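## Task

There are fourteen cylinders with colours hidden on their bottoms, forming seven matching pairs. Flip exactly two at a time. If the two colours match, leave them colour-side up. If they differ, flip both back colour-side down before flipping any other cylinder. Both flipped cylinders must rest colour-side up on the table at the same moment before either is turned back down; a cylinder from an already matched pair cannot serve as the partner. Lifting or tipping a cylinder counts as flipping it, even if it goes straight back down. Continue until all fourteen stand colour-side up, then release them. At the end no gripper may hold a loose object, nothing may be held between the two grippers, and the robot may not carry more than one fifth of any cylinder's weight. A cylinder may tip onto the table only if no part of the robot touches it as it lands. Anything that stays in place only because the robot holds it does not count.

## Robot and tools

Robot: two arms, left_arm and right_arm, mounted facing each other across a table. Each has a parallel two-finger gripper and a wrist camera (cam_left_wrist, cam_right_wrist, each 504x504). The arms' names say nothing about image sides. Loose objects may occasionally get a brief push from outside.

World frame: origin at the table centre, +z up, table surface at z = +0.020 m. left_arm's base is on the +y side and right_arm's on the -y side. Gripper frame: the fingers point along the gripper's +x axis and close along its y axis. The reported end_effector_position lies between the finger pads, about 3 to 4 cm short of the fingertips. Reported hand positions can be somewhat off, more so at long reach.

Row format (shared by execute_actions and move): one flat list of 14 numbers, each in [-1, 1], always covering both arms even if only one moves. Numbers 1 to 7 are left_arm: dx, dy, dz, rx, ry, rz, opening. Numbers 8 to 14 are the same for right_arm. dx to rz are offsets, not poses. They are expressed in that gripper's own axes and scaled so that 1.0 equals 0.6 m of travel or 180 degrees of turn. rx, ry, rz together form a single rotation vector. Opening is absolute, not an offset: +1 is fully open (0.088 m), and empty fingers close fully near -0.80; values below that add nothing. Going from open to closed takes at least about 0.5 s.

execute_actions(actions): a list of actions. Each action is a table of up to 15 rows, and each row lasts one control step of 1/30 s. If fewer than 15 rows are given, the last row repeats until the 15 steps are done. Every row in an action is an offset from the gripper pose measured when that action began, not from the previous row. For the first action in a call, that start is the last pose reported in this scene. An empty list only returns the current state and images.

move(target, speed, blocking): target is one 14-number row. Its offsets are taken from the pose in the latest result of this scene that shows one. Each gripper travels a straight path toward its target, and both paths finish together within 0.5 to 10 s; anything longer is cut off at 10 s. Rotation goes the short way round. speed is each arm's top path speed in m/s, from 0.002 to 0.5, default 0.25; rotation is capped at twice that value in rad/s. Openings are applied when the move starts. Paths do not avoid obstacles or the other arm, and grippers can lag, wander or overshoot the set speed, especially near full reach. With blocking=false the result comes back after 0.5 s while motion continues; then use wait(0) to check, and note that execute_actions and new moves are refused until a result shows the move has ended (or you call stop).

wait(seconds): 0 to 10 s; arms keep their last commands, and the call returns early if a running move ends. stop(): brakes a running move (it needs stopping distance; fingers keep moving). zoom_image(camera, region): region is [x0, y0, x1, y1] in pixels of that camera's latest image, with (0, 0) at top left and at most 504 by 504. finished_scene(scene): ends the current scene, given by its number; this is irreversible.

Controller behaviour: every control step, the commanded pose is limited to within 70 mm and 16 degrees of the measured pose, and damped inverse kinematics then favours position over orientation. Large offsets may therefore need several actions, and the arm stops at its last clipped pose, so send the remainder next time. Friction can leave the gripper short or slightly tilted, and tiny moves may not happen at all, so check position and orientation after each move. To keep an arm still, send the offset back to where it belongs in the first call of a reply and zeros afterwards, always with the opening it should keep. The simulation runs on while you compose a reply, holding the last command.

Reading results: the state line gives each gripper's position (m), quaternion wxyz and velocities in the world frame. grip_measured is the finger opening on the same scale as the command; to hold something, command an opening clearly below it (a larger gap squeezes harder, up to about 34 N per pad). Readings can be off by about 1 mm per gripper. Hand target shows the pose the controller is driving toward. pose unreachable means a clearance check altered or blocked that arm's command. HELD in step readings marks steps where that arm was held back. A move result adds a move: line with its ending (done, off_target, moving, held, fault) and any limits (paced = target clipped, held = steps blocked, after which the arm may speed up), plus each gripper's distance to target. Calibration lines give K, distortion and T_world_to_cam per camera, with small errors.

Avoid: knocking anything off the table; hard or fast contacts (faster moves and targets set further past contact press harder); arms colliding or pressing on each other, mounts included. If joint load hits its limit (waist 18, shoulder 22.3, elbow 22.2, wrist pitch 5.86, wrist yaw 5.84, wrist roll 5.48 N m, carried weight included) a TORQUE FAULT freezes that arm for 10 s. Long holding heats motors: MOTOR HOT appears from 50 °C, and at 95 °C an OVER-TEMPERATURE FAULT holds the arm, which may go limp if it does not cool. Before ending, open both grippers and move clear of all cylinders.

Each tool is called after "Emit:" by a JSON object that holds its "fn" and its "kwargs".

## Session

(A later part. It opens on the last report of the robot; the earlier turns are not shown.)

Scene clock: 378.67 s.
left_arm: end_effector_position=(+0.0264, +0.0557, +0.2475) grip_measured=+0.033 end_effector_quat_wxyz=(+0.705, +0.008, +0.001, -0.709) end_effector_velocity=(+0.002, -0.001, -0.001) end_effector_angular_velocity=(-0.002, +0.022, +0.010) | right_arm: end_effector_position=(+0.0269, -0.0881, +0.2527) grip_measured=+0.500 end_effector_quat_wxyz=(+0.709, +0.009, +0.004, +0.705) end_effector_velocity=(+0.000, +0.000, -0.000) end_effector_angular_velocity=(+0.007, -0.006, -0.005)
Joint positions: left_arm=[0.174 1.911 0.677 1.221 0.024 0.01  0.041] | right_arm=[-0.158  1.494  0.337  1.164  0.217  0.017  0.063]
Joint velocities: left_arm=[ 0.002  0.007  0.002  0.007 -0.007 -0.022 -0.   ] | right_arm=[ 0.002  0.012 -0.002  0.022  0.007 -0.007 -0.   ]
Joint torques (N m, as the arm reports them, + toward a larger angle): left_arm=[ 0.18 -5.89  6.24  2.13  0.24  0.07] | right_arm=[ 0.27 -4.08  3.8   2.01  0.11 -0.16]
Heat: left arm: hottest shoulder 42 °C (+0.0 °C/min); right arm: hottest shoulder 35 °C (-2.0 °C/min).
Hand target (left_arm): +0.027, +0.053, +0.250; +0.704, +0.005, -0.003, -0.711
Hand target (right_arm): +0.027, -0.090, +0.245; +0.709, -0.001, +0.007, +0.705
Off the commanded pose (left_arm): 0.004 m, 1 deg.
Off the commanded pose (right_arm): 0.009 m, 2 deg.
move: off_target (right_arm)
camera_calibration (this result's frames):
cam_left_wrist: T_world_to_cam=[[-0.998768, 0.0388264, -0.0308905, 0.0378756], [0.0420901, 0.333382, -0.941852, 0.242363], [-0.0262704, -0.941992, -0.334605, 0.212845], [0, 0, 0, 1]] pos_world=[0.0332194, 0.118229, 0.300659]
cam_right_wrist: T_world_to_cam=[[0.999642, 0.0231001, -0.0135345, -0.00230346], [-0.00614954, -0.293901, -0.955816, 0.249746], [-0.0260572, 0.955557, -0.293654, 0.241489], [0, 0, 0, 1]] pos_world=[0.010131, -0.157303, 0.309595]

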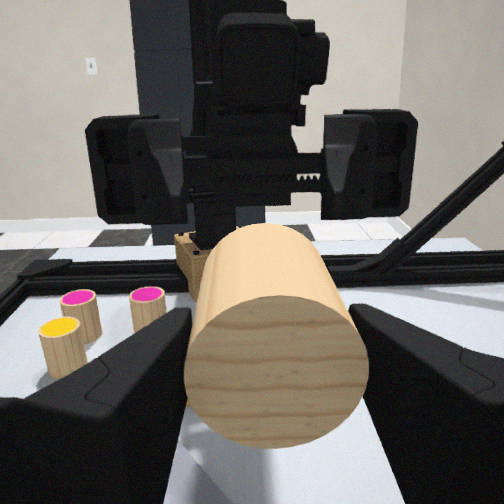

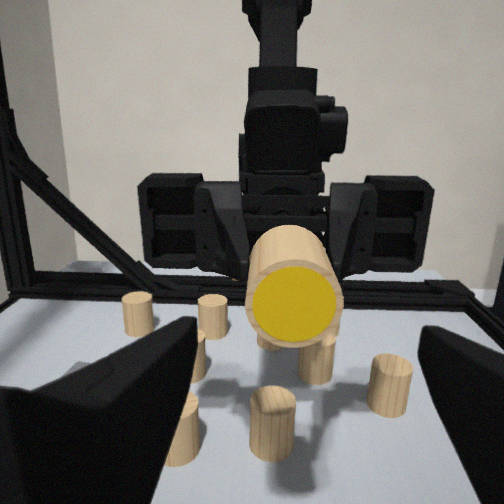

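Emit:
{"fn": "move", "kwargs": {"target": [0,0,0,0,0,0,-0.4,0.12,0,-0.010,-0.005,0,0,0.5], "speed": 0.12}}

Emit:
{"fn": "move", "kwargs": {"target": [0,0,0,0,0,0,-0.4,0,0,0,0,0,0,-0.4]}}

Emit:
{"fn": "move", "kwargs": {"target": [0,0,0,0,0,0,0.5,0,0,0,0,0,0,-0.4]}}

Emit:
{"fn": "move", "kwargs": {"target": [-0.07,0,0,0,0,0,0.5,0,0,0,0,0,0,-0.4]}}

Emit:
{"fn": "move", "kwargs": {"target": [-0.15,0.208,-0.159,0,0.497,0,0.5,-0.377,-0.203,-0.162,0,0.503,0,-0.4], "speed": 0.4}}

Scene clock: 383.13 s.
left_arm: end_effector_position=(+0.0263, +0.0556, +0.2473) grip_measured=+0.033 end_effector_quat_wxyz=(+0.705, +0.008, +0.001, -0.709) end_effector_velocity=(-0.000, -0.001, -0.002) end_effector_angular_velocity=(+0.007, +0.007, +0.005) | right_arm: end_effector_position=(+0.0270, -0.0193, +0.2492) grip_measured=+0.500 end_effector_quat_wxyz=(+0.709, +0.008, -0.001, +0.705) end_effector_velocity=(-0.000, +0.000, +0.000) end_effector_angular_velocity=(-0.002, -0.008, +0.005)
Joint positions: left_arm=[0.174 1.912 0.677 1.222 0.024 0.01  0.041] | right_arm=[-0.208  1.755  0.593  1.174  0.168  0.008  0.063]
Joint velocities: left_arm=[-0.002  0.002  0.002 -0.007 -0.007 -0.007 -0.   ] | right_arm=[-0.002 -0.002  0.002 -0.007 -0.007 -0.007 -0.   ]
Joint torques (N m, as the arm reports them, + toward a larger angle): left_arm=[-0.04 -6.48  5.09  1.73  0.    0.02] | right_arm=[-0.2  -5.8   6.24  1.58 -0.13 -0.17]
Heat: left arm: hottest shoulder 42 °C (-1.0 °C/min); right arm: hottest shoulder 35 °C (-1.0 °C/min).
Hand target (left_arm): +0.026, +0.056, +0.248; +0.705, +0.008, +0.001, -0.709
Hand target (right_arm): +0.027, -0.016, +0.247; +0.709, +0.003, -0.001, +0.705
Off the commanded pose (left_arm): 0.000 m, 0 deg.
Off the commanded pose (right_arm): 0.004 m, 0 deg.
move: done
camera_calibration (this result's frames):
cam_left_wrist: T_world_to_cam=[[-0.998754, 0.0392073, -0.0308854, 0.037796], [0.0422125, 0.333366, -0.941852, 0.24221], [-0.0266314, -0.941982, -0.334605, 0.212668], [0, 0, 0, 1]] pos_world=[0.0331883, 0.118103, 0.300453]
cam_right_wrist: T_world_to_cam=[[0.99974, 0.022296, -0.00473445, -0.00628475], [0.00191668, -0.289214, -0.957263, 0.266861], [-0.0227124, 0.957005, -0.289182, 0.173549], [0, 0, 0, 1]] pos_world=[0.00971334, -0.0887675, 0.305613]

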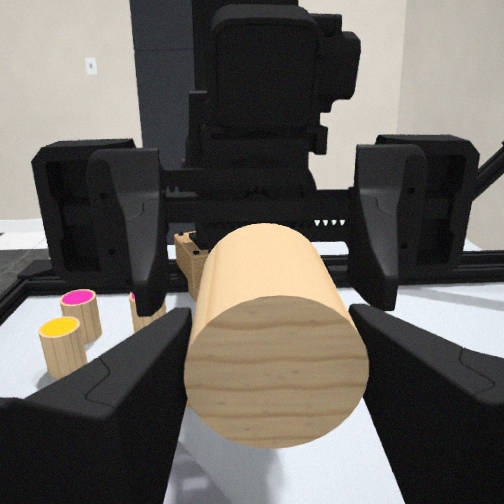

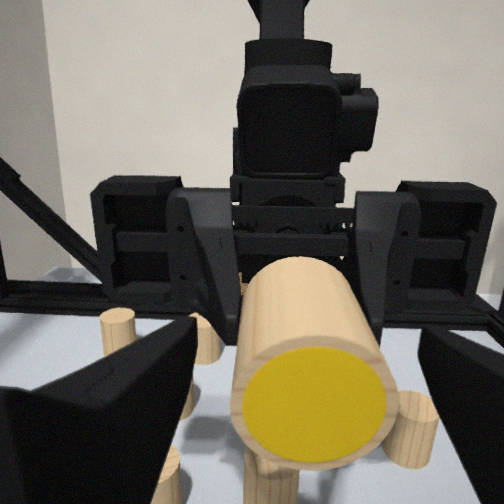

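Scene clock: 383.63 s.
left_arm: end_effector_position=(+0.0264, +0.0556, +0.2472) grip_measured=+0.033 end_effector_quat_wxyz=(+0.705, +0.008, +0.001, -0.709) end_effector_velocity=(+0.004, +0.000, -0.004) end_effector_angular_velocity=(+0.012, +0.022, +0.025) | right_arm: end_effector_position=(+0.0267, -0.0193, +0.2491) grip_measured=+0.022 end_effector_quat_wxyz=(+0.709, +0.007, -0.001, +0.705) end_effector_velocity=(-0.002, -0.000, -0.001) end_effector_angular_velocity=(-0.007, +0.006, +0.020)
Joint positions: left_arm=[0.174 1.912 0.677 1.222 0.024 0.01  0.041] | right_arm=[-0.207  1.756  0.593  1.174  0.167  0.008  0.04 ]
Joint velocities: left_arm=[ 0.002  0.002 -0.002 -0.007 -0.022 -0.022 -0.   ] | right_arm=[-0.002 -0.002 -0.002 -0.007 -0.022  0.007 -0.   ]
Joint torques (N m, as the arm reports them, + toward a larger angle): left_arm=[-0.1  -6.42  5.12  1.78  0.01  0.01] | right_arm=[ 0.07 -7.06  4.92  1.84  0.03  0.  ]
Heat: left arm: hottest shoulder 42 °C (-1.0 °C/min); right arm: hottest shoulder 35 °C (-1.0 °C/min).
Hand target (left_arm): +0.026, +0.056, +0.247; +0.705, +0.008, +0.001, -0.709
Hand target (right_arm): +0.027, -0.019, +0.249; +0.709, +0.008, -0.000, +0.705
Off the commanded pose (left_arm): 0.000 m, 0 deg.
Off the commanded pose (right_arm): 0.000 m, 0 deg.
move: done
camera_calibration (this result's frames):
cam_left_wrist: T_world_to_cam=[[-0.998757, 0.0388433, -0.03125, 0.0379612], [0.0424447, 0.333738, -0.94171, 0.242067], [-0.0261497, -0.941865, -0.334972, 0.212714], [0, 0, 0, 1]] pos_world=[0.0332019, 0.118086, 0.300396]
cam_right_wrist: T_world_to_cam=[[0.999716, 0.0234339, -0.00429184, -0.0060888], [0.00267864, -0.289573, -0.957152, 0.266657], [-0.0236726, 0.956869, -0.289553, 0.173606], [0, 0, 0, 1]] pos_world=[0.00948252, -0.0887595, 0.305473]

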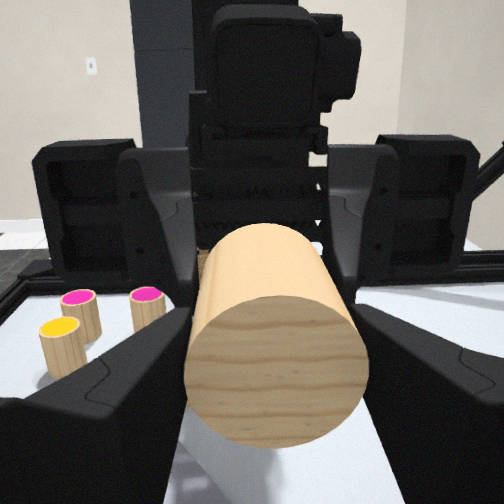

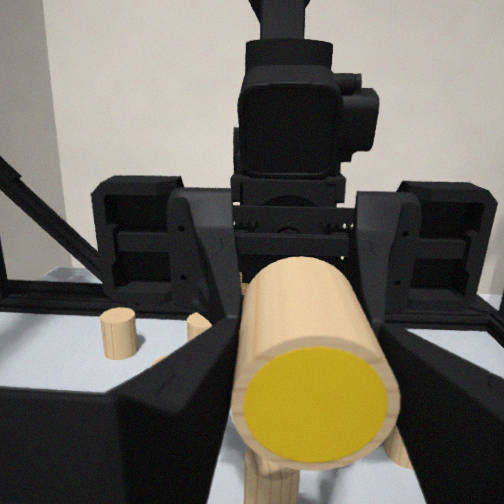

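Scene clock: 384.30 s.
left_arm: end_effector_position=(+0.0264, +0.0556, +0.2472) grip_measured=+0.498 end_effector_quat_wxyz=(+0.705, +0.008, +0.001, -0.709) end_effector_velocity=(-0.002, -0.000, -0.003) end_effector_angular_velocity=(+0.017, +0.008, -0.010) | right_arm: end_effector_position=(+0.0267, -0.0193, +0.2491) grip_measured=+0.022 end_effector_quat_wxyz=(+0.709, +0.007, -0.001, +0.705) end_effector_velocity=(+0.000, -0.000, -0.003) end_effector_angular_velocity=(-0.012, -0.009, +0.005)
Joint positions: left_arm=[0.174 1.912 0.677 1.222 0.024 0.01  0.063] | right_arm=[-0.207  1.756  0.593  1.174  0.167  0.008  0.04 ]
Joint velocities: left_arm=[-0.002 -0.002  0.002 -0.022  0.007 -0.007  0.   ] | right_arm=[-0.002  0.002 -0.002 -0.007 -0.007 -0.007  0.   ]
Joint torques (N m, as the arm reports them, + toward a larger angle): left_arm=[ 0.07 -6.54  5.1   1.75 -0.02  0.  ] | right_arm=[ 0.06 -7.04  4.99  1.84  0.   -0.01]
Heat: left arm: hottest shoulder 42 °C (-1.0 °C/min); right arm: hottest shoulder 35 °C (-1.0 °C/min).
Hand target (left_arm): +0.026, +0.056, +0.247; +0.705, +0.008, +0.001, -0.709
Hand target (right_arm): +0.027, -0.019, +0.249; +0.709, +0.007, -0.001, +0.705
Off the commanded pose (left_arm): 0.000 m, 0 deg.
Off the commanded pose (right_arm): 0.000 m, 0 deg.
move: done
camera_calibration (this result's frames):
cam_left_wrist: T_world_to_cam=[[-0.998757, 0.0388433, -0.03125, 0.0379612], [0.0424447, 0.333738, -0.94171, 0.242067], [-0.0261497, -0.941865, -0.334972, 0.212714], [0, 0, 0, 1]] pos_world=[0.0332019, 0.118086, 0.300396]
cam_right_wrist: T_world_to_cam=[[0.999716, 0.0234339, -0.00429184, -0.0060888], [0.00267864, -0.289573, -0.957152, 0.266657], [-0.0236726, 0.956869, -0.289553, 0.173606], [0, 0, 0, 1]] pos_world=[0.00948252, -0.0887595, 0.305473]

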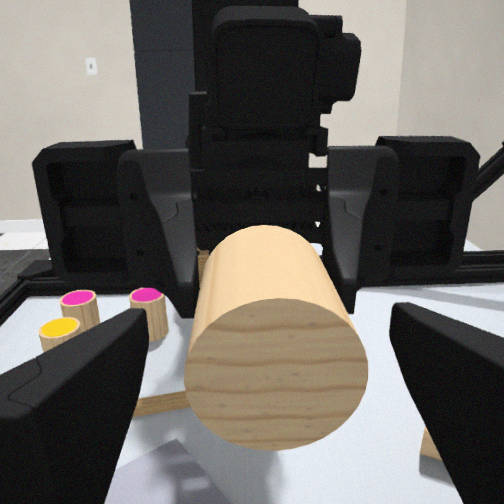

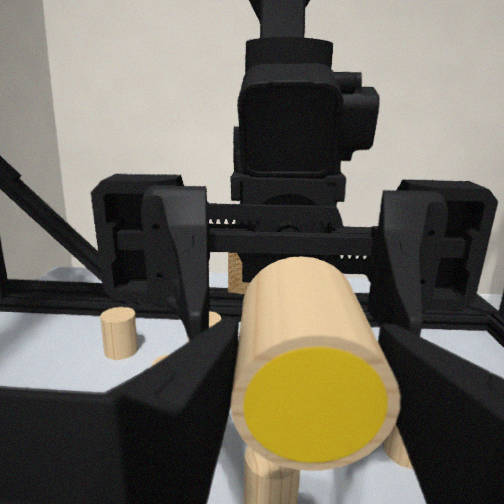

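Scene clock: 385.13 s.
left_arm: end_effector_position=(+0.0257, +0.0957, +0.2446) grip_measured=+0.500 end_effector_quat_wxyz=(+0.705, +0.012, +0.005, -0.709) end_effector_velocity=(+0.002, +0.003, -0.001) end_effector_angular_velocity=(+0.007, +0.007, +0.020) | right_arm: end_effector_position=(+0.0267, -0.0193, +0.2491) grip_measured=+0.022 end_effector_quat_wxyz=(+0.709, +0.007, -0.001, +0.705) end_effector_velocity=(+0.002, -0.000, -0.005) end_effector_angular_velocity=(-0.022, -0.011, -0.000)
Joint positions: left_arm=[0.174 1.809 0.509 1.278 0.024 0.01  0.063] | right_arm=[-0.207  1.756  0.593  1.174  0.167  0.008  0.04 ]
Joint velocities: left_arm=[-0.002 -0.012 -0.012 -0.007 -0.022 -0.007 -0.   ] | right_arm=[-0.007 -0.002 -0.002 -0.022 -0.007 -0.007 -0.   ]
Joint torques (N m, as the arm reports them, + toward a larger angle): left_arm=[ 0.13 -6.72  4.12  2.01  0.1   0.02] | right_arm=[ 0.04 -7.09  4.94  1.86  0.   -0.01]
Heat: left arm: hottest shoulder 42 °C (-1.0 °C/min); right arm: hottest shoulder 35 °C (-1.0 °C/min).
Hand target (left_arm): +0.026, +0.098, +0.248; +0.705, +0.008, +0.001, -0.709
Hand target (right_arm): +0.027, -0.019, +0.249; +0.709, +0.007, -0.001, +0.705
Off the commanded pose (left_arm): 0.004 m, 1 deg.
Off the commanded pose (right_arm): 0.000 m, 0 deg.
move: done
camera_calibration (this result's frames):
cam_left_wrist: T_world_to_cam=[[-0.998762, 0.039127, -0.0307331, 0.035467], [0.0422941, 0.342345, -0.938622, 0.224632], [-0.0262041, -0.938759, -0.343576, 0.251355], [0, 0, 0, 1]] pos_world=[0.032509, 0.157673, 0.298294]
cam_right_wrist: T_world_to_cam=[[0.999716, 0.0234339, -0.00429184, -0.0060888], [0.00267864, -0.289573, -0.957152, 0.266657], [-0.0236726, 0.956869, -0.289553, 0.173606], [0, 0, 0, 1]] pos_world=[0.00948252, -0.0887595, 0.305473]

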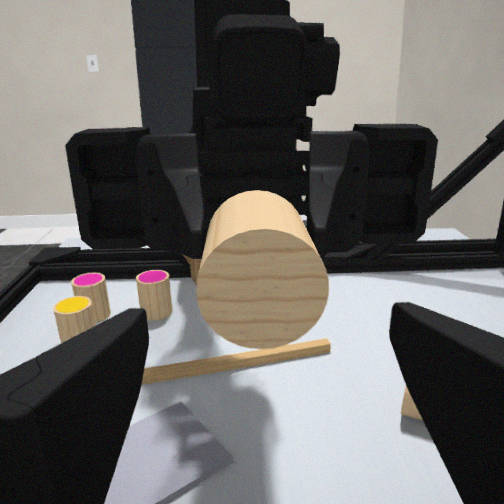

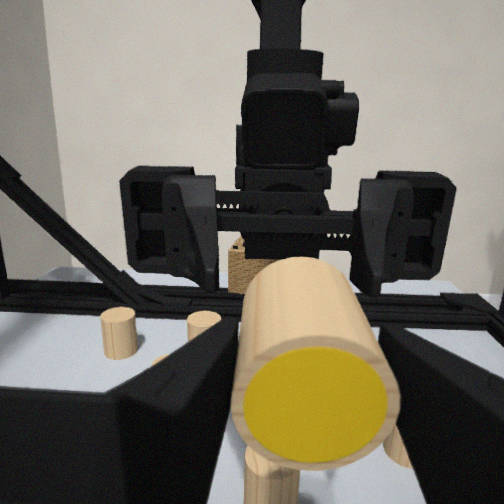

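Scene clock: 387.63 s.
left_arm: end_effector_position=(+0.1495, +0.1877, +0.1527) grip_measured=+0.500 end_effector_quat_wxyz=(+0.500, +0.502, +0.501, -0.497) end_effector_velocity=(-0.001, -0.002, +0.004) end_effector_angular_velocity=(+0.005, -0.006, -0.000) | right_arm: end_effector_position=(+0.1452, -0.2466, +0.1481) grip_measured=+0.022 end_effector_quat_wxyz=(+0.505, -0.495, +0.503, +0.497) end_effector_velocity=(+0.001, -0.001, +0.000) end_effector_angular_velocity=(-0.004, +0.009, +0.024)
Joint positions: left_arm=[ 0.522  1.957  1.366 -0.983 -0.006  0.363  0.063] | right_arm=[-0.707  1.425  0.849 -0.992 -0.002 -0.322  0.04 ]
Joint velocities: left_arm=[-0.007  0.002  0.022 -0.022 -0.007 -0.007 -0.   ] | right_arm=[-0.012  0.002  0.002 -0.007 -0.007 -0.037 -0.   ]
Joint torques (N m, as the arm reports them, + toward a larger angle): left_arm=[ 0.2  -6.21  6.79  0.01 -0.18  0.1 ] | right_arm=[-0.19 -4.08  7.04 -0.07  0.13 -0.18]
Heat: left arm: hottest shoulder 42 °C (+0.0 °C/min); right arm: hottest shoulder 35 °C (-1.0 °C/min).
Hand target (left_arm): +0.152, +0.187, +0.152; +0.500, +0.505, +0.501, -0.495
Hand target (right_arm): +0.147, -0.245, +0.149; +0.504, -0.497, +0.502, +0.496
Off the commanded pose (left_arm): 0.003 m, 1 deg.
Off the commanded pose (right_arm): 0.002 m, 1 deg.
move: done
camera_calibration (this result's frames):
cam_left_wrist: T_world_to_cam=[[-0.999417, 0.0189406, 0.0284114, 0.147591], [0.0271888, 0.944782, 0.326568, -0.202362], [-0.0206572, 0.32715, -0.944747, 0.162763], [0, 0, 0, 1]] pos_world=[0.156369, 0.135145, 0.215662]
cam_right_wrist: T_world_to_cam=[[0.99949, -0.0115606, -0.0297744, -0.124488], [-0.00219237, -0.954831, 0.297141, -0.245203], [-0.0318646, -0.296925, -0.954369, 0.155166], [0, 0, 0, 1]] pos_world=[0.128831, -0.189495, 0.217239]

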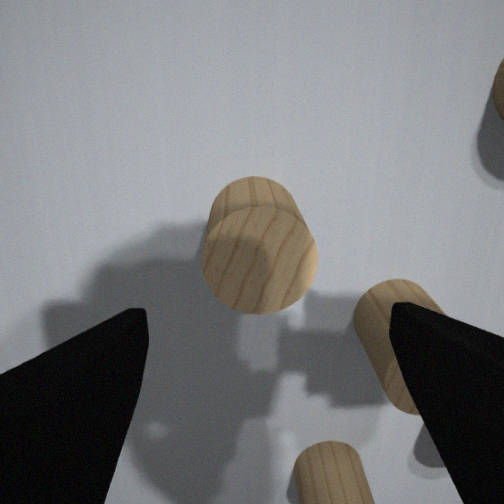

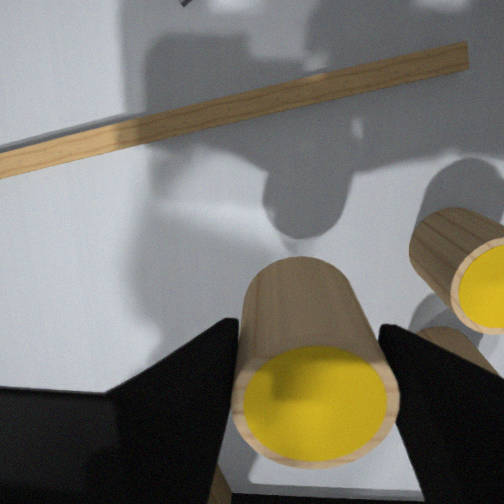

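Emit:
{"fn": "move", "kwargs": {"target": [0.111,0.001,0.002,0,0,0,0.5,0.111,0,0,0,0,0,-0.4], "speed": 0.07}}

Emit:
{"fn": "move", "kwargs": {"target": [0,0,0,0,0,0,0.5,0,0,0,0,0,0,0.5]}}

Emit:
{"fn": "move", "kwargs": {"target": [0,0,0,0,0,0,-0.4,-0.105,0,0,0,0,0,0.5]}}

Emit:
{"fn": "move", "kwargs": {"target": [-0.16,0,0,0,0,0,-0.4,0,0,0,0,0,0,0.5]}}

Emit:
{"fn": "move", "kwargs": {"target": [-0.117,-0.205,0.228,0,-0.502,0,-0.4,-0.163,0.199,0.26,0,-0.495,0,0.5], "speed": 0.4}}

Scene clock: 391.70 s.
left_arm: end_effector_position=(+0.1505, +0.1853, +0.0900) grip_measured=+0.500 end_effector_quat_wxyz=(+0.503, +0.501, +0.498, -0.498) end_effector_velocity=(+0.000, +0.000, +0.001) end_effector_angular_velocity=(-0.004, -0.009, +0.005) | right_arm: end_effector_position=(+0.1463, -0.2438, +0.0865) grip_measured=+0.022 end_effector_quat_wxyz=(+0.509, -0.493, +0.499, +0.499) end_effector_velocity=(-0.001, -0.002, -0.000) end_effector_angular_velocity=(-0.004, +0.009, +0.005)
Joint positions: left_arm=[ 0.522  2.065  1.25  -0.75  -0.007  0.363  0.063] | right_arm=[-0.708  1.553  0.689 -0.691 -0.001 -0.323  0.04 ]
Joint velocities: left_arm=[-0.002 -0.007 -0.007  0.007 -0.007 -0.007 -0.   ] | right_arm=[-0.002 -0.002 -0.002 -0.007 -0.007 -0.007 -0.   ]
Joint torques (N m, as the arm reports them, + toward a larger angle): left_arm=[ 0.21 -6.6   4.6   0.49  0.    0.08] | right_arm=[ 0.18 -3.9   3.36  0.92 -0.04  0.01]
Heat: left arm: hottest shoulder 42 °C (+0.0 °C/min); right arm: hottest shoulder 35 °C (-1.0 °C/min).
Hand target (left_arm): +0.151, +0.187, +0.086; +0.500, +0.502, +0.501, -0.497
Hand target (right_arm): +0.145, -0.247, +0.082; +0.505, -0.495, +0.503, +0.497
Off the commanded pose (left_arm): 0.004 m, 1 deg.
Off the commanded pose (right_arm): 0.006 m, 1 deg.
move: done
camera_calibration (this result's frames):
cam_left_wrist: T_world_to_cam=[[-0.999522, 0.0191581, 0.0242749, 0.15081], [0.0259036, 0.947454, 0.31884, -0.17924], [-0.0168909, 0.319316, -0.947498, 0.105472], [0, 0, 0, 1]] pos_world=[0.157163, 0.133254, 0.153423]
cam_right_wrist: T_world_to_cam=[[0.99962, -0.0108592, -0.0253535, -0.127628], [-0.00315858, -0.958256, 0.285896, -0.224028], [-0.0273998, -0.285707, -0.957925, 0.0996075], [0, 0, 0, 1]] pos_world=[0.129601, -0.187603, 0.156229]

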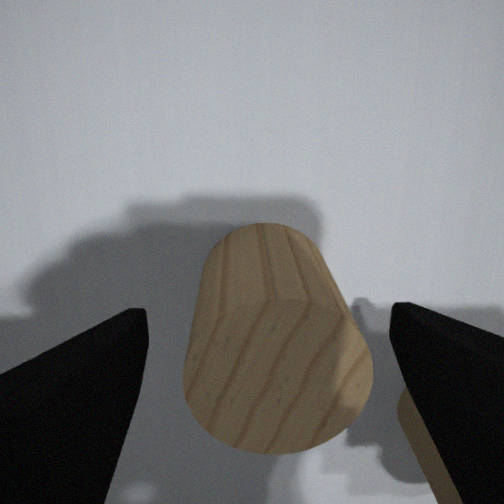

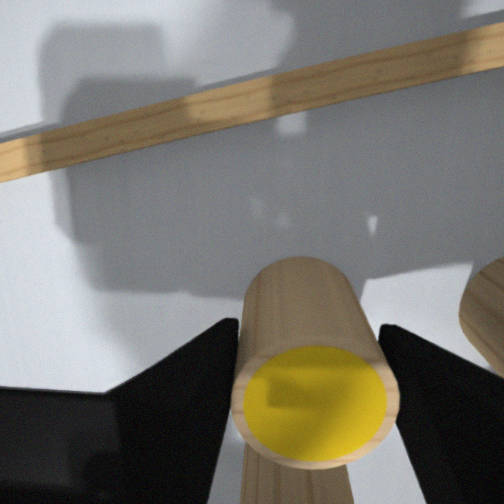

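Scene clock: 392.37 s.
left_arm: end_effector_position=(+0.1505, +0.1853, +0.0900) grip_measured=+0.500 end_effector_quat_wxyz=(+0.503, +0.501, +0.498, -0.498) end_effector_velocity=(-0.004, +0.006, -0.001) end_effector_angular_velocity=(+0.022, +0.016, +0.019) | right_arm: end_effector_position=(+0.1464, -0.2436, +0.0865) grip_measured=+0.498 end_effector_quat_wxyz=(+0.509, -0.493, +0.499, +0.499) end_effector_velocity=(+0.000, -0.004, -0.001) end_effector_angular_velocity=(-0.014, -0.003, -0.010)
Joint positions: left_arm=[ 0.522  2.065  1.25  -0.75  -0.007  0.363  0.063] | right_arm=[-0.708  1.553  0.689 -0.69  -0.001 -0.323  0.063]
Joint velocities: left_arm=[-0.002 -0.002 -0.007 -0.022  0.007 -0.022 -0.   ] | right_arm=[-0.002 -0.002 -0.007 -0.007  0.007  0.007  0.001]
Joint torques (N m, as the arm reports them, + toward a larger angle): left_arm=[-0.08 -7.52  5.12  0.25  0.01  0.01] | right_arm=[ 0.04 -5.14  4.64  0.05 -0.01 -0.01]
Heat: left arm: hottest shoulder 42 °C (+0.0 °C/min); right arm: hottest shoulder 35 °C (-1.0 °C/min).
Hand target (left_arm): +0.151, +0.185, +0.090; +0.503, +0.501, +0.498, -0.498
Hand target (right_arm): +0.146, -0.244, +0.087; +0.509, -0.493, +0.499, +0.499
Off the commanded pose (left_arm): 0.000 m, 0 deg.
Off the commanded pose (right_arm): 0.000 m, 0 deg.
move: done
camera_calibration (this result's frames):
cam_left_wrist: T_world_to_cam=[[-0.999522, 0.0191581, 0.0242749, 0.15081], [0.0259036, 0.947454, 0.31884, -0.17924], [-0.0168909, 0.319316, -0.947498, 0.105472], [0, 0, 0, 1]] pos_world=[0.157163, 0.133254, 0.153423]
cam_right_wrist: T_world_to_cam=[[0.999629, -0.010832, -0.0249845, -0.127735], [-0.00326728, -0.958563, 0.28486, -0.223773], [-0.0270348, -0.284673, -0.958243, 0.0999069], [0, 0, 0, 1]] pos_world=[0.129658, -0.187443, 0.156288]

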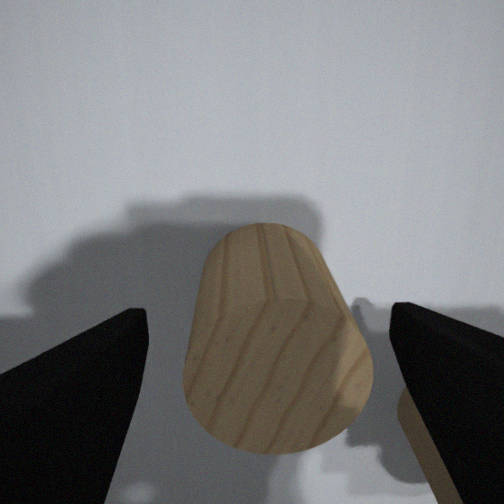

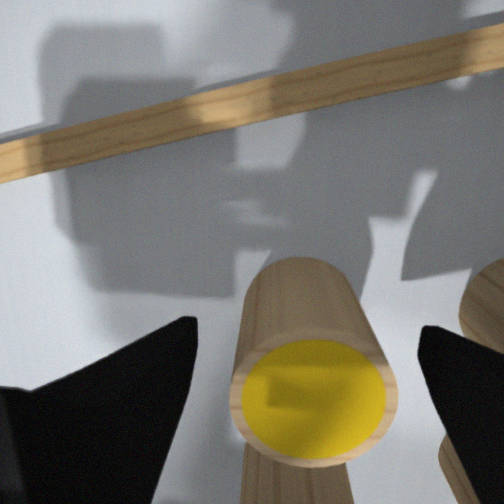

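Scene clock: 393.23 s.
left_arm: end_effector_position=(+0.1503, +0.1854, +0.0900) grip_measured=+0.033 end_effector_quat_wxyz=(+0.503, +0.500, +0.498, -0.498) end_effector_velocity=(-0.003, +0.002, -0.001) end_effector_angular_velocity=(+0.009, +0.011, +0.020) | right_arm: end_effector_position=(+0.1451, -0.2473, +0.1449) grip_measured=+0.500 end_effector_quat_wxyz=(+0.504, -0.495, +0.504, +0.496) end_effector_velocity=(-0.002, -0.005, +0.003) end_effector_angular_velocity=(-0.018, +0.014, +0.005)
Joint positions: left_arm=[ 0.522  2.065  1.25  -0.751 -0.005  0.363  0.041] | right_arm=[-0.708  1.429  0.839 -0.981 -0.001 -0.323  0.063]
Joint velocities: left_arm=[-0.002  0.002 -0.002 -0.007  0.007 -0.022 -0.   ] | right_arm=[-0.002 -0.007  0.007 -0.037 -0.007 -0.007 -0.   ]
Joint torques (N m, as the arm reports them, + toward a larger angle): left_arm=[-0.06 -7.4   5.3   0.31 -0.06 -0.03] | right_arm=[ 0.   -5.64  6.69 -0.11 -0.02 -0.04]
Heat: left arm: hottest shoulder 42 °C (+0.0 °C/min); right arm: hottest shoulder 35 °C (-1.0 °C/min).
Hand target (left_arm): +0.151, +0.185, +0.090; +0.503, +0.501, +0.498, -0.498
Hand target (right_arm): +0.146, -0.244, +0.149; +0.509, -0.493, +0.499, +0.499
Off the commanded pose (left_arm): 0.000 m, 0 deg.
Off the commanded pose (right_arm): 0.005 m, 1 deg.
move: done
camera_calibration (this result's frames):
cam_left_wrist: T_world_to_cam=[[-0.999488, 0.0191562, 0.0256214, 0.150463], [0.0263368, 0.947357, 0.319093, -0.179393], [-0.01816, 0.319605, -0.947377, 0.105563], [0, 0, 0, 1]] pos_world=[0.157027, 0.133328, 0.153396]
cam_right_wrist: T_world_to_cam=[[0.999478, -0.0112594, -0.0302709, -0.124318], [-0.0016716, -0.954043, 0.299666, -0.245246], [-0.0322538, -0.299459, -0.953564, 0.151178], [0, 0, 0, 1]] pos_world=[0.128719, -0.190103, 0.213887]

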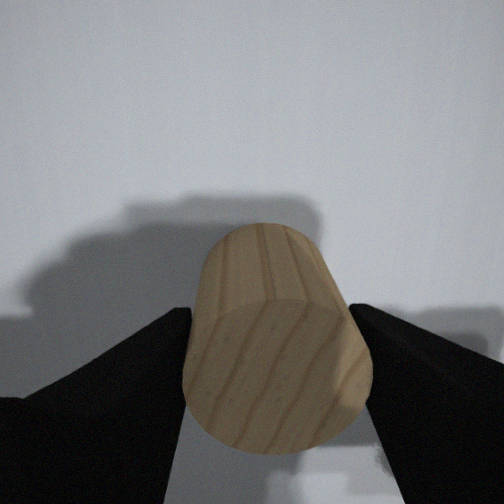

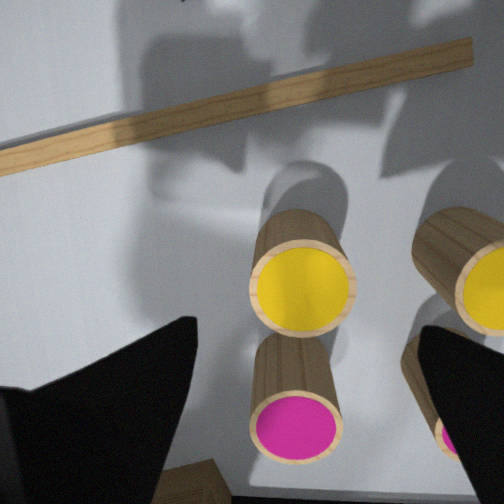

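Scene clock: 394.13 s.
left_arm: end_effector_position=(+0.1492, +0.1877, +0.1803) grip_measured=+0.033 end_effector_quat_wxyz=(+0.498, +0.503, +0.503, -0.496) end_effector_velocity=(-0.000, +0.001, +0.005) end_effector_angular_velocity=(+0.005, -0.006, -0.010) | right_arm: end_effector_position=(+0.1451, -0.2473, +0.1449) grip_measured=+0.500 end_effector_quat_wxyz=(+0.504, -0.495, +0.504, +0.496) end_effector_velocity=(-0.001, -0.002, -0.000) end_effector_angular_velocity=(-0.004, +0.009, -0.010)
Joint positions: left_arm=[ 0.522  1.932  1.444 -1.094 -0.005  0.363  0.041] | right_arm=[-0.708  1.429  0.839 -0.981 -0.001 -0.323  0.063]
Joint velocities: left_arm=[-0.002 -0.007  0.012 -0.022 -0.007  0.007 -0.   ] | right_arm=[-0.002 -0.002 -0.002 -0.007 -0.007  0.007 -0.   ]
Joint torques (N m, as the arm reports them, + toward a larger angle): left_arm=[-0.19 -7.96  7.07  0.02  0.01 -0.04] | right_arm=[ 0.03 -4.86  5.38  0.12 -0.02 -0.02]
Heat: left arm: hottest shoulder 42 °C (+0.0 °C/min); right arm: hottest shoulder 35 °C (-1.0 °C/min).
Hand target (left_arm): +0.149, +0.185, +0.186; +0.503, +0.500, +0.498, -0.498
Hand target (right_arm): +0.145, -0.247, +0.145; +0.504, -0.495, +0.504, +0.496
Off the commanded pose (left_arm): 0.006 m, 1 deg.
Off the commanded pose (right_arm): 0.000 m, 0 deg.
move: done
camera_calibration (this result's frames):
cam_left_wrist: T_world_to_cam=[[-0.999315, 0.0191317, 0.0316891, 0.145916], [0.0285855, 0.942749, 0.332277, -0.21217], [-0.0235178, 0.332955, -0.942649, 0.187774], [0, 0, 0, 1]] pos_world=[0.156297, 0.134711, 0.24288]
cam_right_wrist: T_world_to_cam=[[0.999478, -0.0112594, -0.0302709, -0.124318], [-0.0016716, -0.954043, 0.299666, -0.245246], [-0.0322538, -0.299459, -0.953564, 0.151178], [0, 0, 0, 1]] pos_world=[0.128719, -0.190103, 0.213887]

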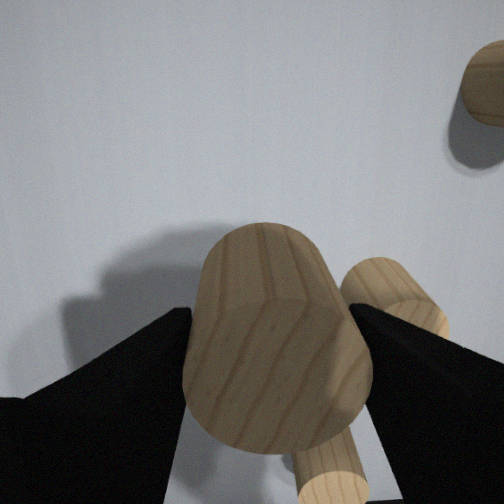

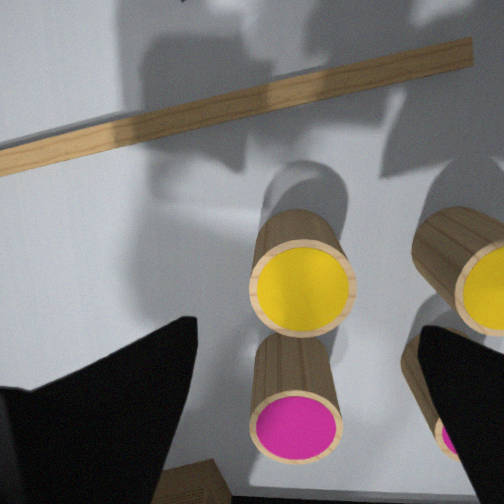

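Scene clock: 396.73 s.
left_arm: end_effector_position=(+0.0260, +0.0534, +0.2471) grip_measured=+0.033 end_effector_quat_wxyz=(+0.704, +0.007, +0.004, -0.710) end_effector_velocity=(+0.002, +0.000, -0.003) end_effector_angular_velocity=(+0.003, +0.022, +0.020) | right_arm: end_effector_position=(+0.0276, -0.0889, +0.2514) grip_measured=+0.500 end_effector_quat_wxyz=(+0.710, +0.010, +0.007, +0.704) end_effector_velocity=(-0.004, -0.001, -0.005) end_effector_angular_velocity=(-0.012, -0.025, +0.024)
Joint positions: left_arm=[0.175 1.917 0.687 1.214 0.027 0.005 0.041] | right_arm=[-0.159  1.495  0.332  1.167  0.218  0.024  0.063]
Joint velocities: left_arm=[-0.002  0.007 -0.002  0.007 -0.022 -0.022 -0.   ] | right_arm=[ 0.002  0.012 -0.007  0.007 -0.022 -0.022 -0.   ]
Joint torques (N m, as the arm reports them, + toward a larger angle): left_arm=[-0.19 -5.86  6.13  2.12 -0.21 -0.06] | right_arm=[ 0.34 -3.83  3.52  1.93  0.15 -0.18]
Heat: left arm: hottest shoulder 42 °C (+0.0 °C/min); right arm: hottest shoulder 35 °C (-1.0 °C/min).
Hand target (left_arm): +0.026, +0.051, +0.249; +0.705, +0.003, +0.002, -0.709
Hand target (right_arm): +0.027, -0.091, +0.244; +0.710, -0.000, +0.010, +0.704
Off the commanded pose (left_arm): 0.004 m, 1 deg.
Off the commanded pose (right_arm): 0.008 m, 2 deg.
move: done
camera_calibration (this result's frames):
cam_left_wrist: T_world_to_cam=[[-0.998765, 0.0422654, -0.0261065, 0.0362341], [0.0388101, 0.335792, -0.941136, 0.242516], [-0.0310111, -0.940987, -0.337018, 0.211111], [0, 0, 0, 1]] pos_world=[0.033324, 0.115687, 0.300335]
cam_right_wrist: T_world_to_cam=[[0.999591, 0.0208121, -0.019594, -0.00174934], [-0.0125597, -0.295976, -0.955113, 0.248055], [-0.0256772, 0.954969, -0.295594, 0.24228], [0, 0, 0, 1]] pos_world=[0.0110852, -0.157915, 0.308503]

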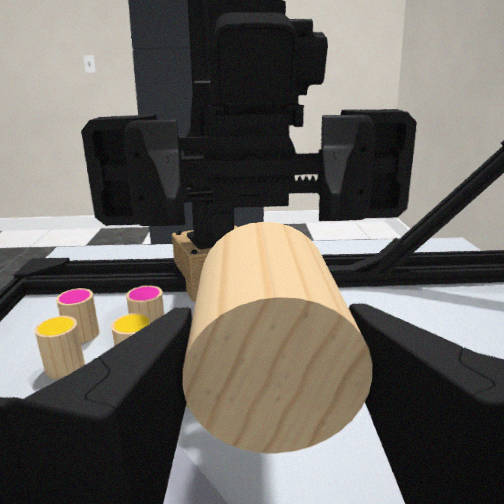

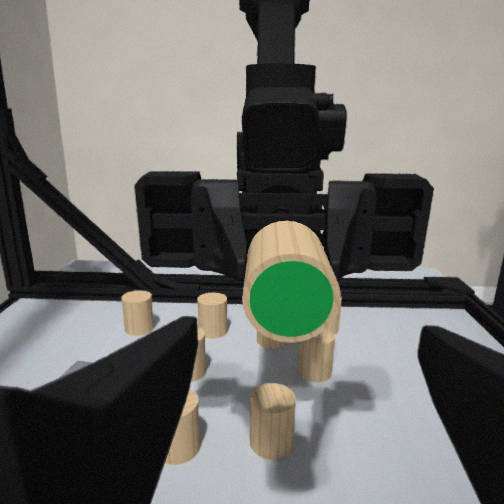

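Emit:
{"fn": "move", "kwargs": {"target": [0,0,0,0,0,0,-0.4,0.117,0.003,-0.009,-0.008,0,0.004,0.5], "speed": 0.12}}

Emit:
{"fn": "move", "kwargs": {"target": [0,0,0,0,0,0,-0.4,0,0,0,0,0,0,-0.4]}}

Emit:
{"fn": "move", "kwargs": {"target": [0,0,0,0,0,0,0.5,0,0,0,0,0,0,-0.4]}}

Emit:
{"fn": "move", "kwargs": {"target": [-0.07,0,0,0,0,0,0.5,0,0,0,0,0,0,-0.4]}}

Emit:
{"fn": "move", "kwargs": {"target": [-0.238,0.092,-0.161,0,0.496,0,0.5,-0.38,-0.075,-0.162,0,0.503,0,-0.4], "speed": 0.4}}

Scene clock: 402.10 s.
left_arm: end_effector_position=(+0.0259, +0.0532, +0.2469) grip_measured=+0.033 end_effector_quat_wxyz=(+0.704, +0.007, +0.004, -0.710) end_effector_velocity=(+0.002, +0.001, +0.002) end_effector_angular_velocity=(-0.007, +0.007, +0.010) | right_arm: end_effector_position=(+0.0259, -0.0219, +0.2481) grip_measured=+0.500 end_effector_quat_wxyz=(+0.706, +0.006, -0.001, +0.708) end_effector_velocity=(+0.002, +0.002, +0.000) end_effector_angular_velocity=(-0.002, -0.022, -0.000)
Joint positions: left_arm=[0.174 1.918 0.687 1.215 0.027 0.005 0.041] | right_arm=[-0.208  1.749  0.581  1.177  0.157  0.005  0.063]
Joint velocities: left_arm=[ 0.002 -0.002 -0.002  0.007 -0.007 -0.007 -0.   ] | right_arm=[-0.007  0.002  0.007 -0.007 -0.007 -0.022 -0.   ]
Joint torques (N m, as the arm reports them, + toward a larger angle): left_arm=[-0.01 -6.53  5.08  1.73  0.02  0.  ] | right_arm=[-0.18 -5.6   6.21  1.64 -0.09 -0.19]
Heat: left arm: hottest shoulder 42 °C (-1.0 °C/min); right arm: hottest shoulder 34 °C (-1.0 °C/min).
Hand target (left_arm): +0.026, +0.053, +0.247; +0.704, +0.007, +0.004, -0.711
Hand target (right_arm): +0.026, -0.019, +0.246; +0.706, +0.001, -0.002, +0.709
Off the commanded pose (left_arm): 0.000 m, 0 deg.
Off the commanded pose (right_arm): 0.004 m, 0 deg.
move: done
camera_calibration (this result's frames):
cam_left_wrist: T_world_to_cam=[[-0.998765, 0.0422654, -0.0261126, 0.0361173], [0.0388158, 0.335792, -0.941136, 0.242367], [-0.0310091, -0.940987, -0.337018, 0.21092], [0, 0, 0, 1]] pos_world=[0.0332054, 0.115561, 0.300127]
cam_right_wrist: T_world_to_cam=[[0.999457, 0.0329331, -0.00121488, -0.00579089], [0.00844809, -0.291668, -0.956482, 0.264647], [-0.0318542, 0.955953, -0.291787, 0.176558], [0, 0, 0, 1]] pos_world=[0.0091761, -0.0914014, 0.30464]

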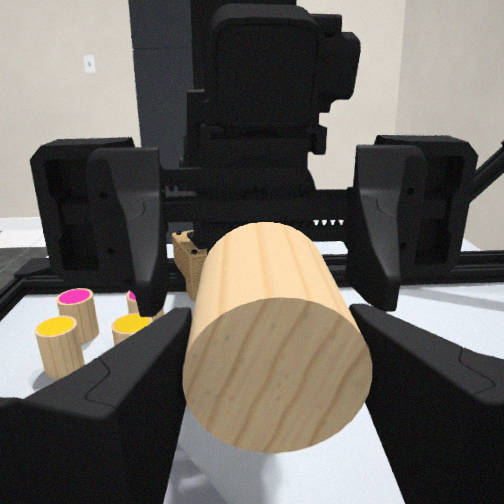

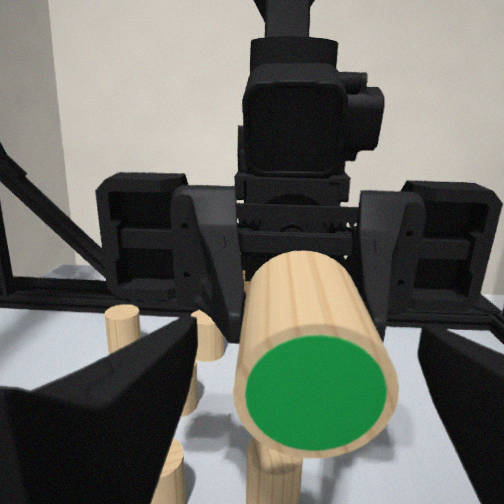

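Scene clock: 402.60 s.
left_arm: end_effector_position=(+0.0258, +0.0532, +0.2469) grip_measured=+0.033 end_effector_quat_wxyz=(+0.703, +0.007, +0.004, -0.711) end_effector_velocity=(+0.002, +0.000, -0.000) end_effector_angular_velocity=(-0.002, +0.007, +0.020) | right_arm: end_effector_position=(+0.0261, -0.0219, +0.2481) grip_measured=+0.024 end_effector_quat_wxyz=(+0.706, +0.006, -0.001, +0.708) end_effector_velocity=(-0.002, -0.001, +0.004) end_effector_angular_velocity=(+0.012, -0.006, +0.019)
Joint positions: left_arm=[0.174 1.918 0.687 1.215 0.028 0.005 0.041] | right_arm=[-0.208  1.749  0.581  1.177  0.157  0.005  0.04 ]
Joint velocities: left_arm=[-0.002  0.002 -0.002  0.007 -0.022 -0.007 -0.   ] | right_arm=[-0.002 -0.007 -0.002  0.007 -0.022 -0.007  0.   ]
Joint torques (N m, as the arm reports them, + toward a larger angle): left_arm=[ 0.02 -6.53  5.16  1.75  0.01  0.01] | right_arm=[ 0.11 -7.01  4.98  1.84  0.    0.  ]
Heat: left arm: hottest shoulder 42 °C (-1.0 °C/min); right arm: hottest shoulder 34 °C (-1.0 °C/min).
Hand target (left_arm): +0.026, +0.053, +0.247; +0.704, +0.007, +0.004, -0.710
Hand target (right_arm): +0.026, -0.022, +0.248; +0.706, +0.005, -0.001, +0.708
Off the commanded pose (left_arm): 0.000 m, 0 deg.
Off the commanded pose (right_arm): 0.000 m, 0 deg.
move: done
camera_calibration (this result's frames):
cam_left_wrist: T_world_to_cam=[[-0.998733, 0.0430273, -0.0261005, 0.0359582], [0.0390605, 0.335762, -0.941137, 0.242366], [-0.031731, -0.940964, -0.337017, 0.210934], [0, 0, 0, 1]] pos_world=[0.0331388, 0.115557, 0.300127]
cam_right_wrist: T_world_to_cam=[[0.999482, 0.0321705, -0.00121835, -0.00603028], [0.00822226, -0.291675, -0.956482, 0.264656], [-0.0311259, 0.955976, -0.291788, 0.176529], [0, 0, 0, 1]] pos_world=[0.00934572, -0.0913707, 0.30464]

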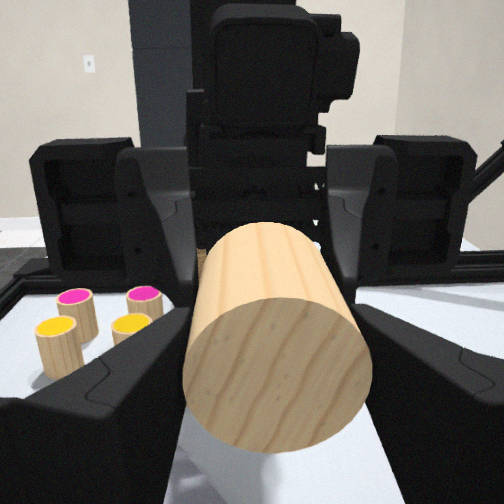

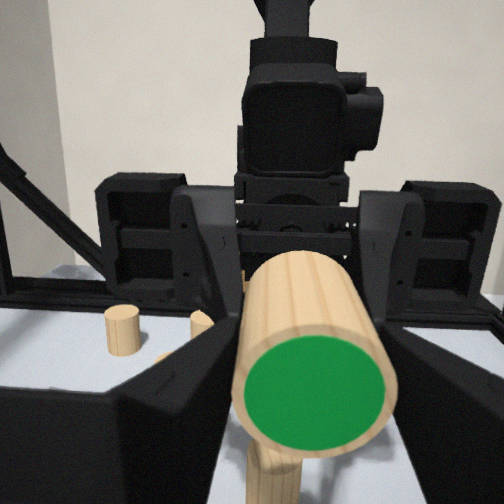

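Scene clock: 403.27 s.
left_arm: end_effector_position=(+0.0258, +0.0532, +0.2469) grip_measured=+0.498 end_effector_quat_wxyz=(+0.704, +0.007, +0.004, -0.711) end_effector_velocity=(+0.004, +0.000, -0.004) end_effector_angular_velocity=(+0.012, -0.007, +0.024) | right_arm: end_effector_position=(+0.0261, -0.0219, +0.2481) grip_measured=+0.024 end_effector_quat_wxyz=(+0.706, +0.006, -0.001, +0.708) end_effector_velocity=(+0.000, -0.001, +0.002) end_effector_angular_velocity=(+0.007, +0.008, +0.005)
Joint positions: left_arm=[0.174 1.918 0.687 1.215 0.027 0.005 0.063] | right_arm=[-0.208  1.749  0.581  1.177  0.157  0.005  0.04 ]
Joint velocities: left_arm=[ 0.002  0.002 -0.002 -0.007 -0.022  0.007  0.001] | right_arm=[-0.002 -0.002 -0.002  0.007 -0.007  0.007 -0.   ]
Joint torques (N m, as the arm reports them, + toward a larger angle): left_arm=[ 0.1  -6.48  5.32  1.74  0.01  0.02] | right_arm=[ 0.06 -6.98  4.93  1.85  0.    0.  ]
Heat: left arm: hottest shoulder 42 °C (-1.0 °C/min); right arm: hottest shoulder 35 °C (+0.0 °C/min).
Hand target (left_arm): +0.026, +0.053, +0.247; +0.703, +0.007, +0.004, -0.711
Hand target (right_arm): +0.026, -0.022, +0.248; +0.706, +0.006, -0.001, +0.708
Off the commanded pose (left_arm): 0.000 m, 0 deg.
Off the commanded pose (right_arm): 0.000 m, 0 deg.
move: done
camera_calibration (this result's frames):
cam_left_wrist: T_world_to_cam=[[-0.998749, 0.0426464, -0.0261065, 0.0360377], [0.0389382, 0.335777, -0.941136, 0.242367], [-0.0313701, -0.940976, -0.337018, 0.210927], [0, 0, 0, 1]] pos_world=[0.0331721, 0.115559, 0.300127]
cam_right_wrist: T_world_to_cam=[[0.999482, 0.0321705, -0.00121835, -0.00603028], [0.00822226, -0.291675, -0.956482, 0.264656], [-0.0311259, 0.955976, -0.291788, 0.176529], [0, 0, 0, 1]] pos_world=[0.00934572, -0.0913707, 0.30464]

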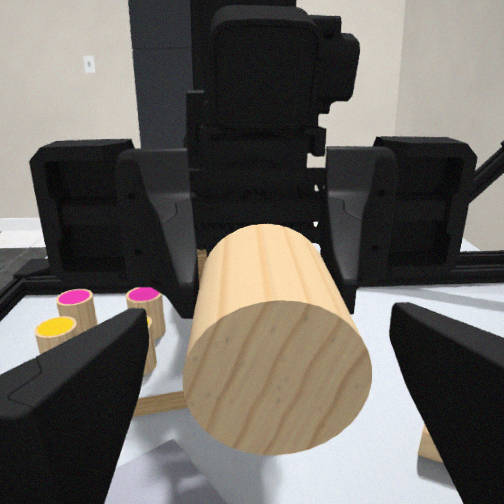

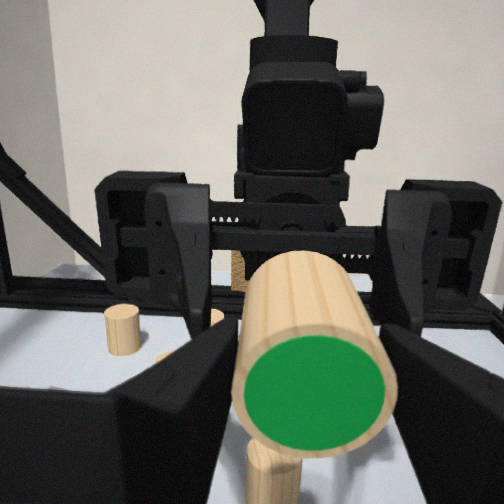

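Scene clock: 404.10 s.
left_arm: end_effector_position=(+0.0254, +0.0933, +0.2442) grip_measured=+0.500 end_effector_quat_wxyz=(+0.704, +0.011, +0.007, -0.710) end_effector_velocity=(+0.000, +0.003, -0.003) end_effector_angular_velocity=(+0.012, +0.007, +0.005) | right_arm: end_effector_position=(+0.0261, -0.0219, +0.2481) grip_measured=+0.024 end_effector_quat_wxyz=(+0.706, +0.006, -0.001, +0.708) end_effector_velocity=(-0.000, +0.000, +0.000) end_effector_angular_velocity=(-0.002, -0.022, +0.005)
Joint positions: left_arm=[0.175 1.815 0.519 1.271 0.027 0.005 0.063] | right_arm=[-0.208  1.749  0.581  1.177  0.157  0.005  0.04 ]
Joint velocities: left_arm=[-0.002 -0.007 -0.012 -0.007 -0.007 -0.007  0.   ] | right_arm=[-0.002 -0.002  0.002 -0.007 -0.007 -0.022 -0.   ]
Joint torques (N m, as the arm reports them, + toward a larger angle): left_arm=[ 0.19 -6.88  4.18  2.    0.12  0.  ] | right_arm=[ 0.04 -7.    4.94  1.85  0.01 -0.01]
Heat: left arm: hottest shoulder 42 °C (-1.0 °C/min); right arm: hottest shoulder 35 °C (+0.0 °C/min).
Hand target (left_arm): +0.026, +0.095, +0.248; +0.704, +0.007, +0.004, -0.711
Hand target (right_arm): +0.026, -0.022, +0.248; +0.706, +0.006, -0.001, +0.708
Off the commanded pose (left_arm): 0.004 m, 1 deg.
Off the commanded pose (right_arm): 0.000 m, 0 deg.
move: done
camera_calibration (this result's frames):
cam_left_wrist: T_world_to_cam=[[-0.998786, 0.0421208, -0.025555, 0.0337989], [0.0385249, 0.344408, -0.938029, 0.22489], [-0.0307092, -0.937875, -0.345612, 0.249538], [0, 0, 0, 1]] pos_world=[0.0327571, 0.155157, 0.298061]
cam_right_wrist: T_world_to_cam=[[0.999482, 0.0321705, -0.00121835, -0.00603028], [0.00822226, -0.291675, -0.956482, 0.264656], [-0.0311259, 0.955976, -0.291788, 0.176529], [0, 0, 0, 1]] pos_world=[0.00934572, -0.0913707, 0.30464]

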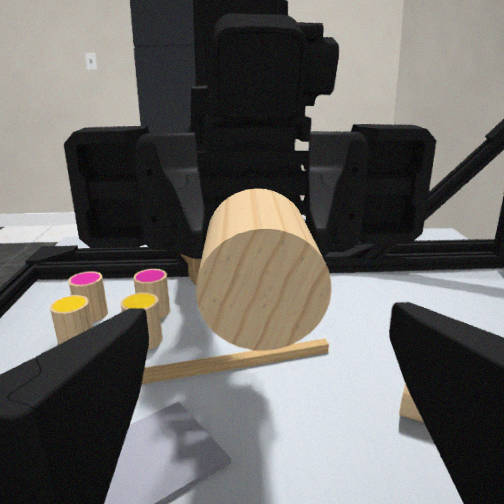

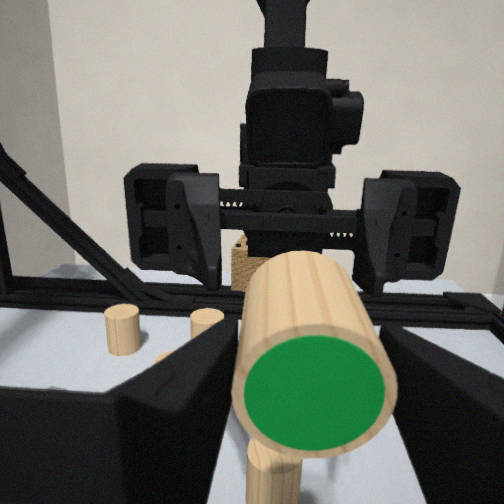

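Scene clock: 406.60 s.
left_arm: end_effector_position=(+0.0798, +0.2390, +0.1509) grip_measured=+0.500 end_effector_quat_wxyz=(+0.497, +0.501, +0.503, -0.499) end_effector_velocity=(-0.000, +0.003, +0.001) end_effector_angular_velocity=(+0.018, -0.004, -0.010) | right_arm: end_effector_position=(+0.0720, -0.2509, +0.1474) grip_measured=+0.024 end_effector_quat_wxyz=(+0.504, -0.500, +0.500, +0.496) end_effector_velocity=(-0.001, -0.004, +0.000) end_effector_angular_velocity=(-0.022, +0.007, +0.020)
Joint positions: left_arm=[ 0.362  1.719  1.049 -0.909  0.002  0.206  0.063] | right_arm=[-0.363  1.36   0.794 -1.005  0.007  0.013  0.04 ]
Joint velocities: left_arm=[-0.002  0.002  0.007 -0.022 -0.007  0.007 -0.   ] | right_arm=[-0.002  0.002  0.002 -0.022 -0.007 -0.022 -0.   ]
Joint torques (N m, as the arm reports them, + toward a larger angle): left_arm=[ 0.2  -4.87  6.58  0.04 -0.22  0.08] | right_arm=[-0.25 -3.41  6.99 -0.01 -0.11 -0.19]
Heat: left arm: hottest shoulder 42 °C (+0.0 °C/min); right arm: hottest shoulder 35 °C (+0.0 °C/min).
Hand target (left_arm): +0.082, +0.238, +0.151; +0.497, +0.504, +0.502, -0.497
Hand target (right_arm): +0.072, -0.248, +0.149; +0.502, -0.500, +0.500, +0.498
Off the commanded pose (left_arm): 0.003 m, 1 deg.
Off the commanded pose (right_arm): 0.002 m, 1 deg.
move: done
camera_calibration (this result's frames):
cam_left_wrist: T_world_to_cam=[[-0.9991, 0.0222415, 0.0361115, 0.0749893], [0.0328948, 0.943831, 0.328787, -0.248917], [-0.0267704, 0.329679, -0.943713, 0.142511], [0, 0, 0, 1]] pos_world=[0.0869249, 0.186285, 0.213622]
cam_right_wrist: T_world_to_cam=[[0.999744, -0.00289356, -0.0224228, -0.0503456], [0.00397806, -0.95379, 0.300448, -0.249977], [-0.022256, -0.300461, -0.953535, 0.149186], [0, 0, 0, 1]] pos_world=[0.0546474, -0.193747, 0.216231]

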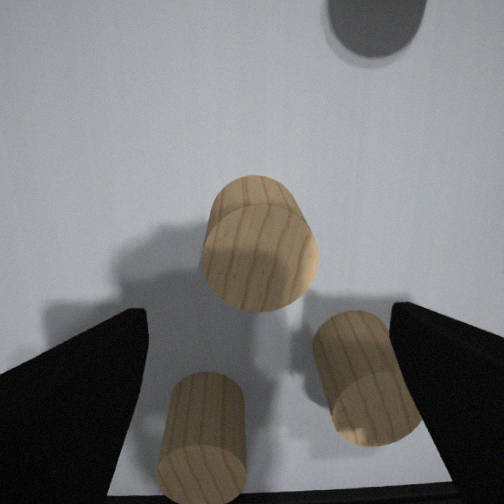

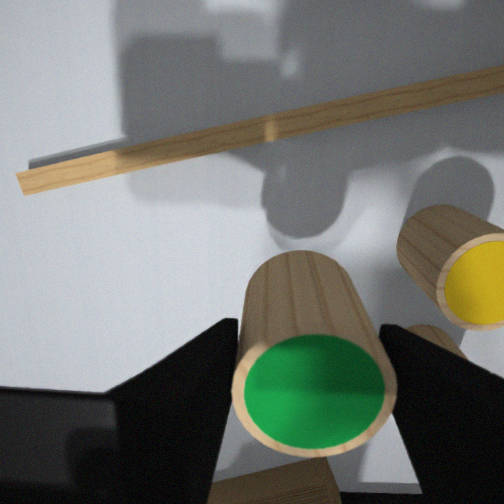

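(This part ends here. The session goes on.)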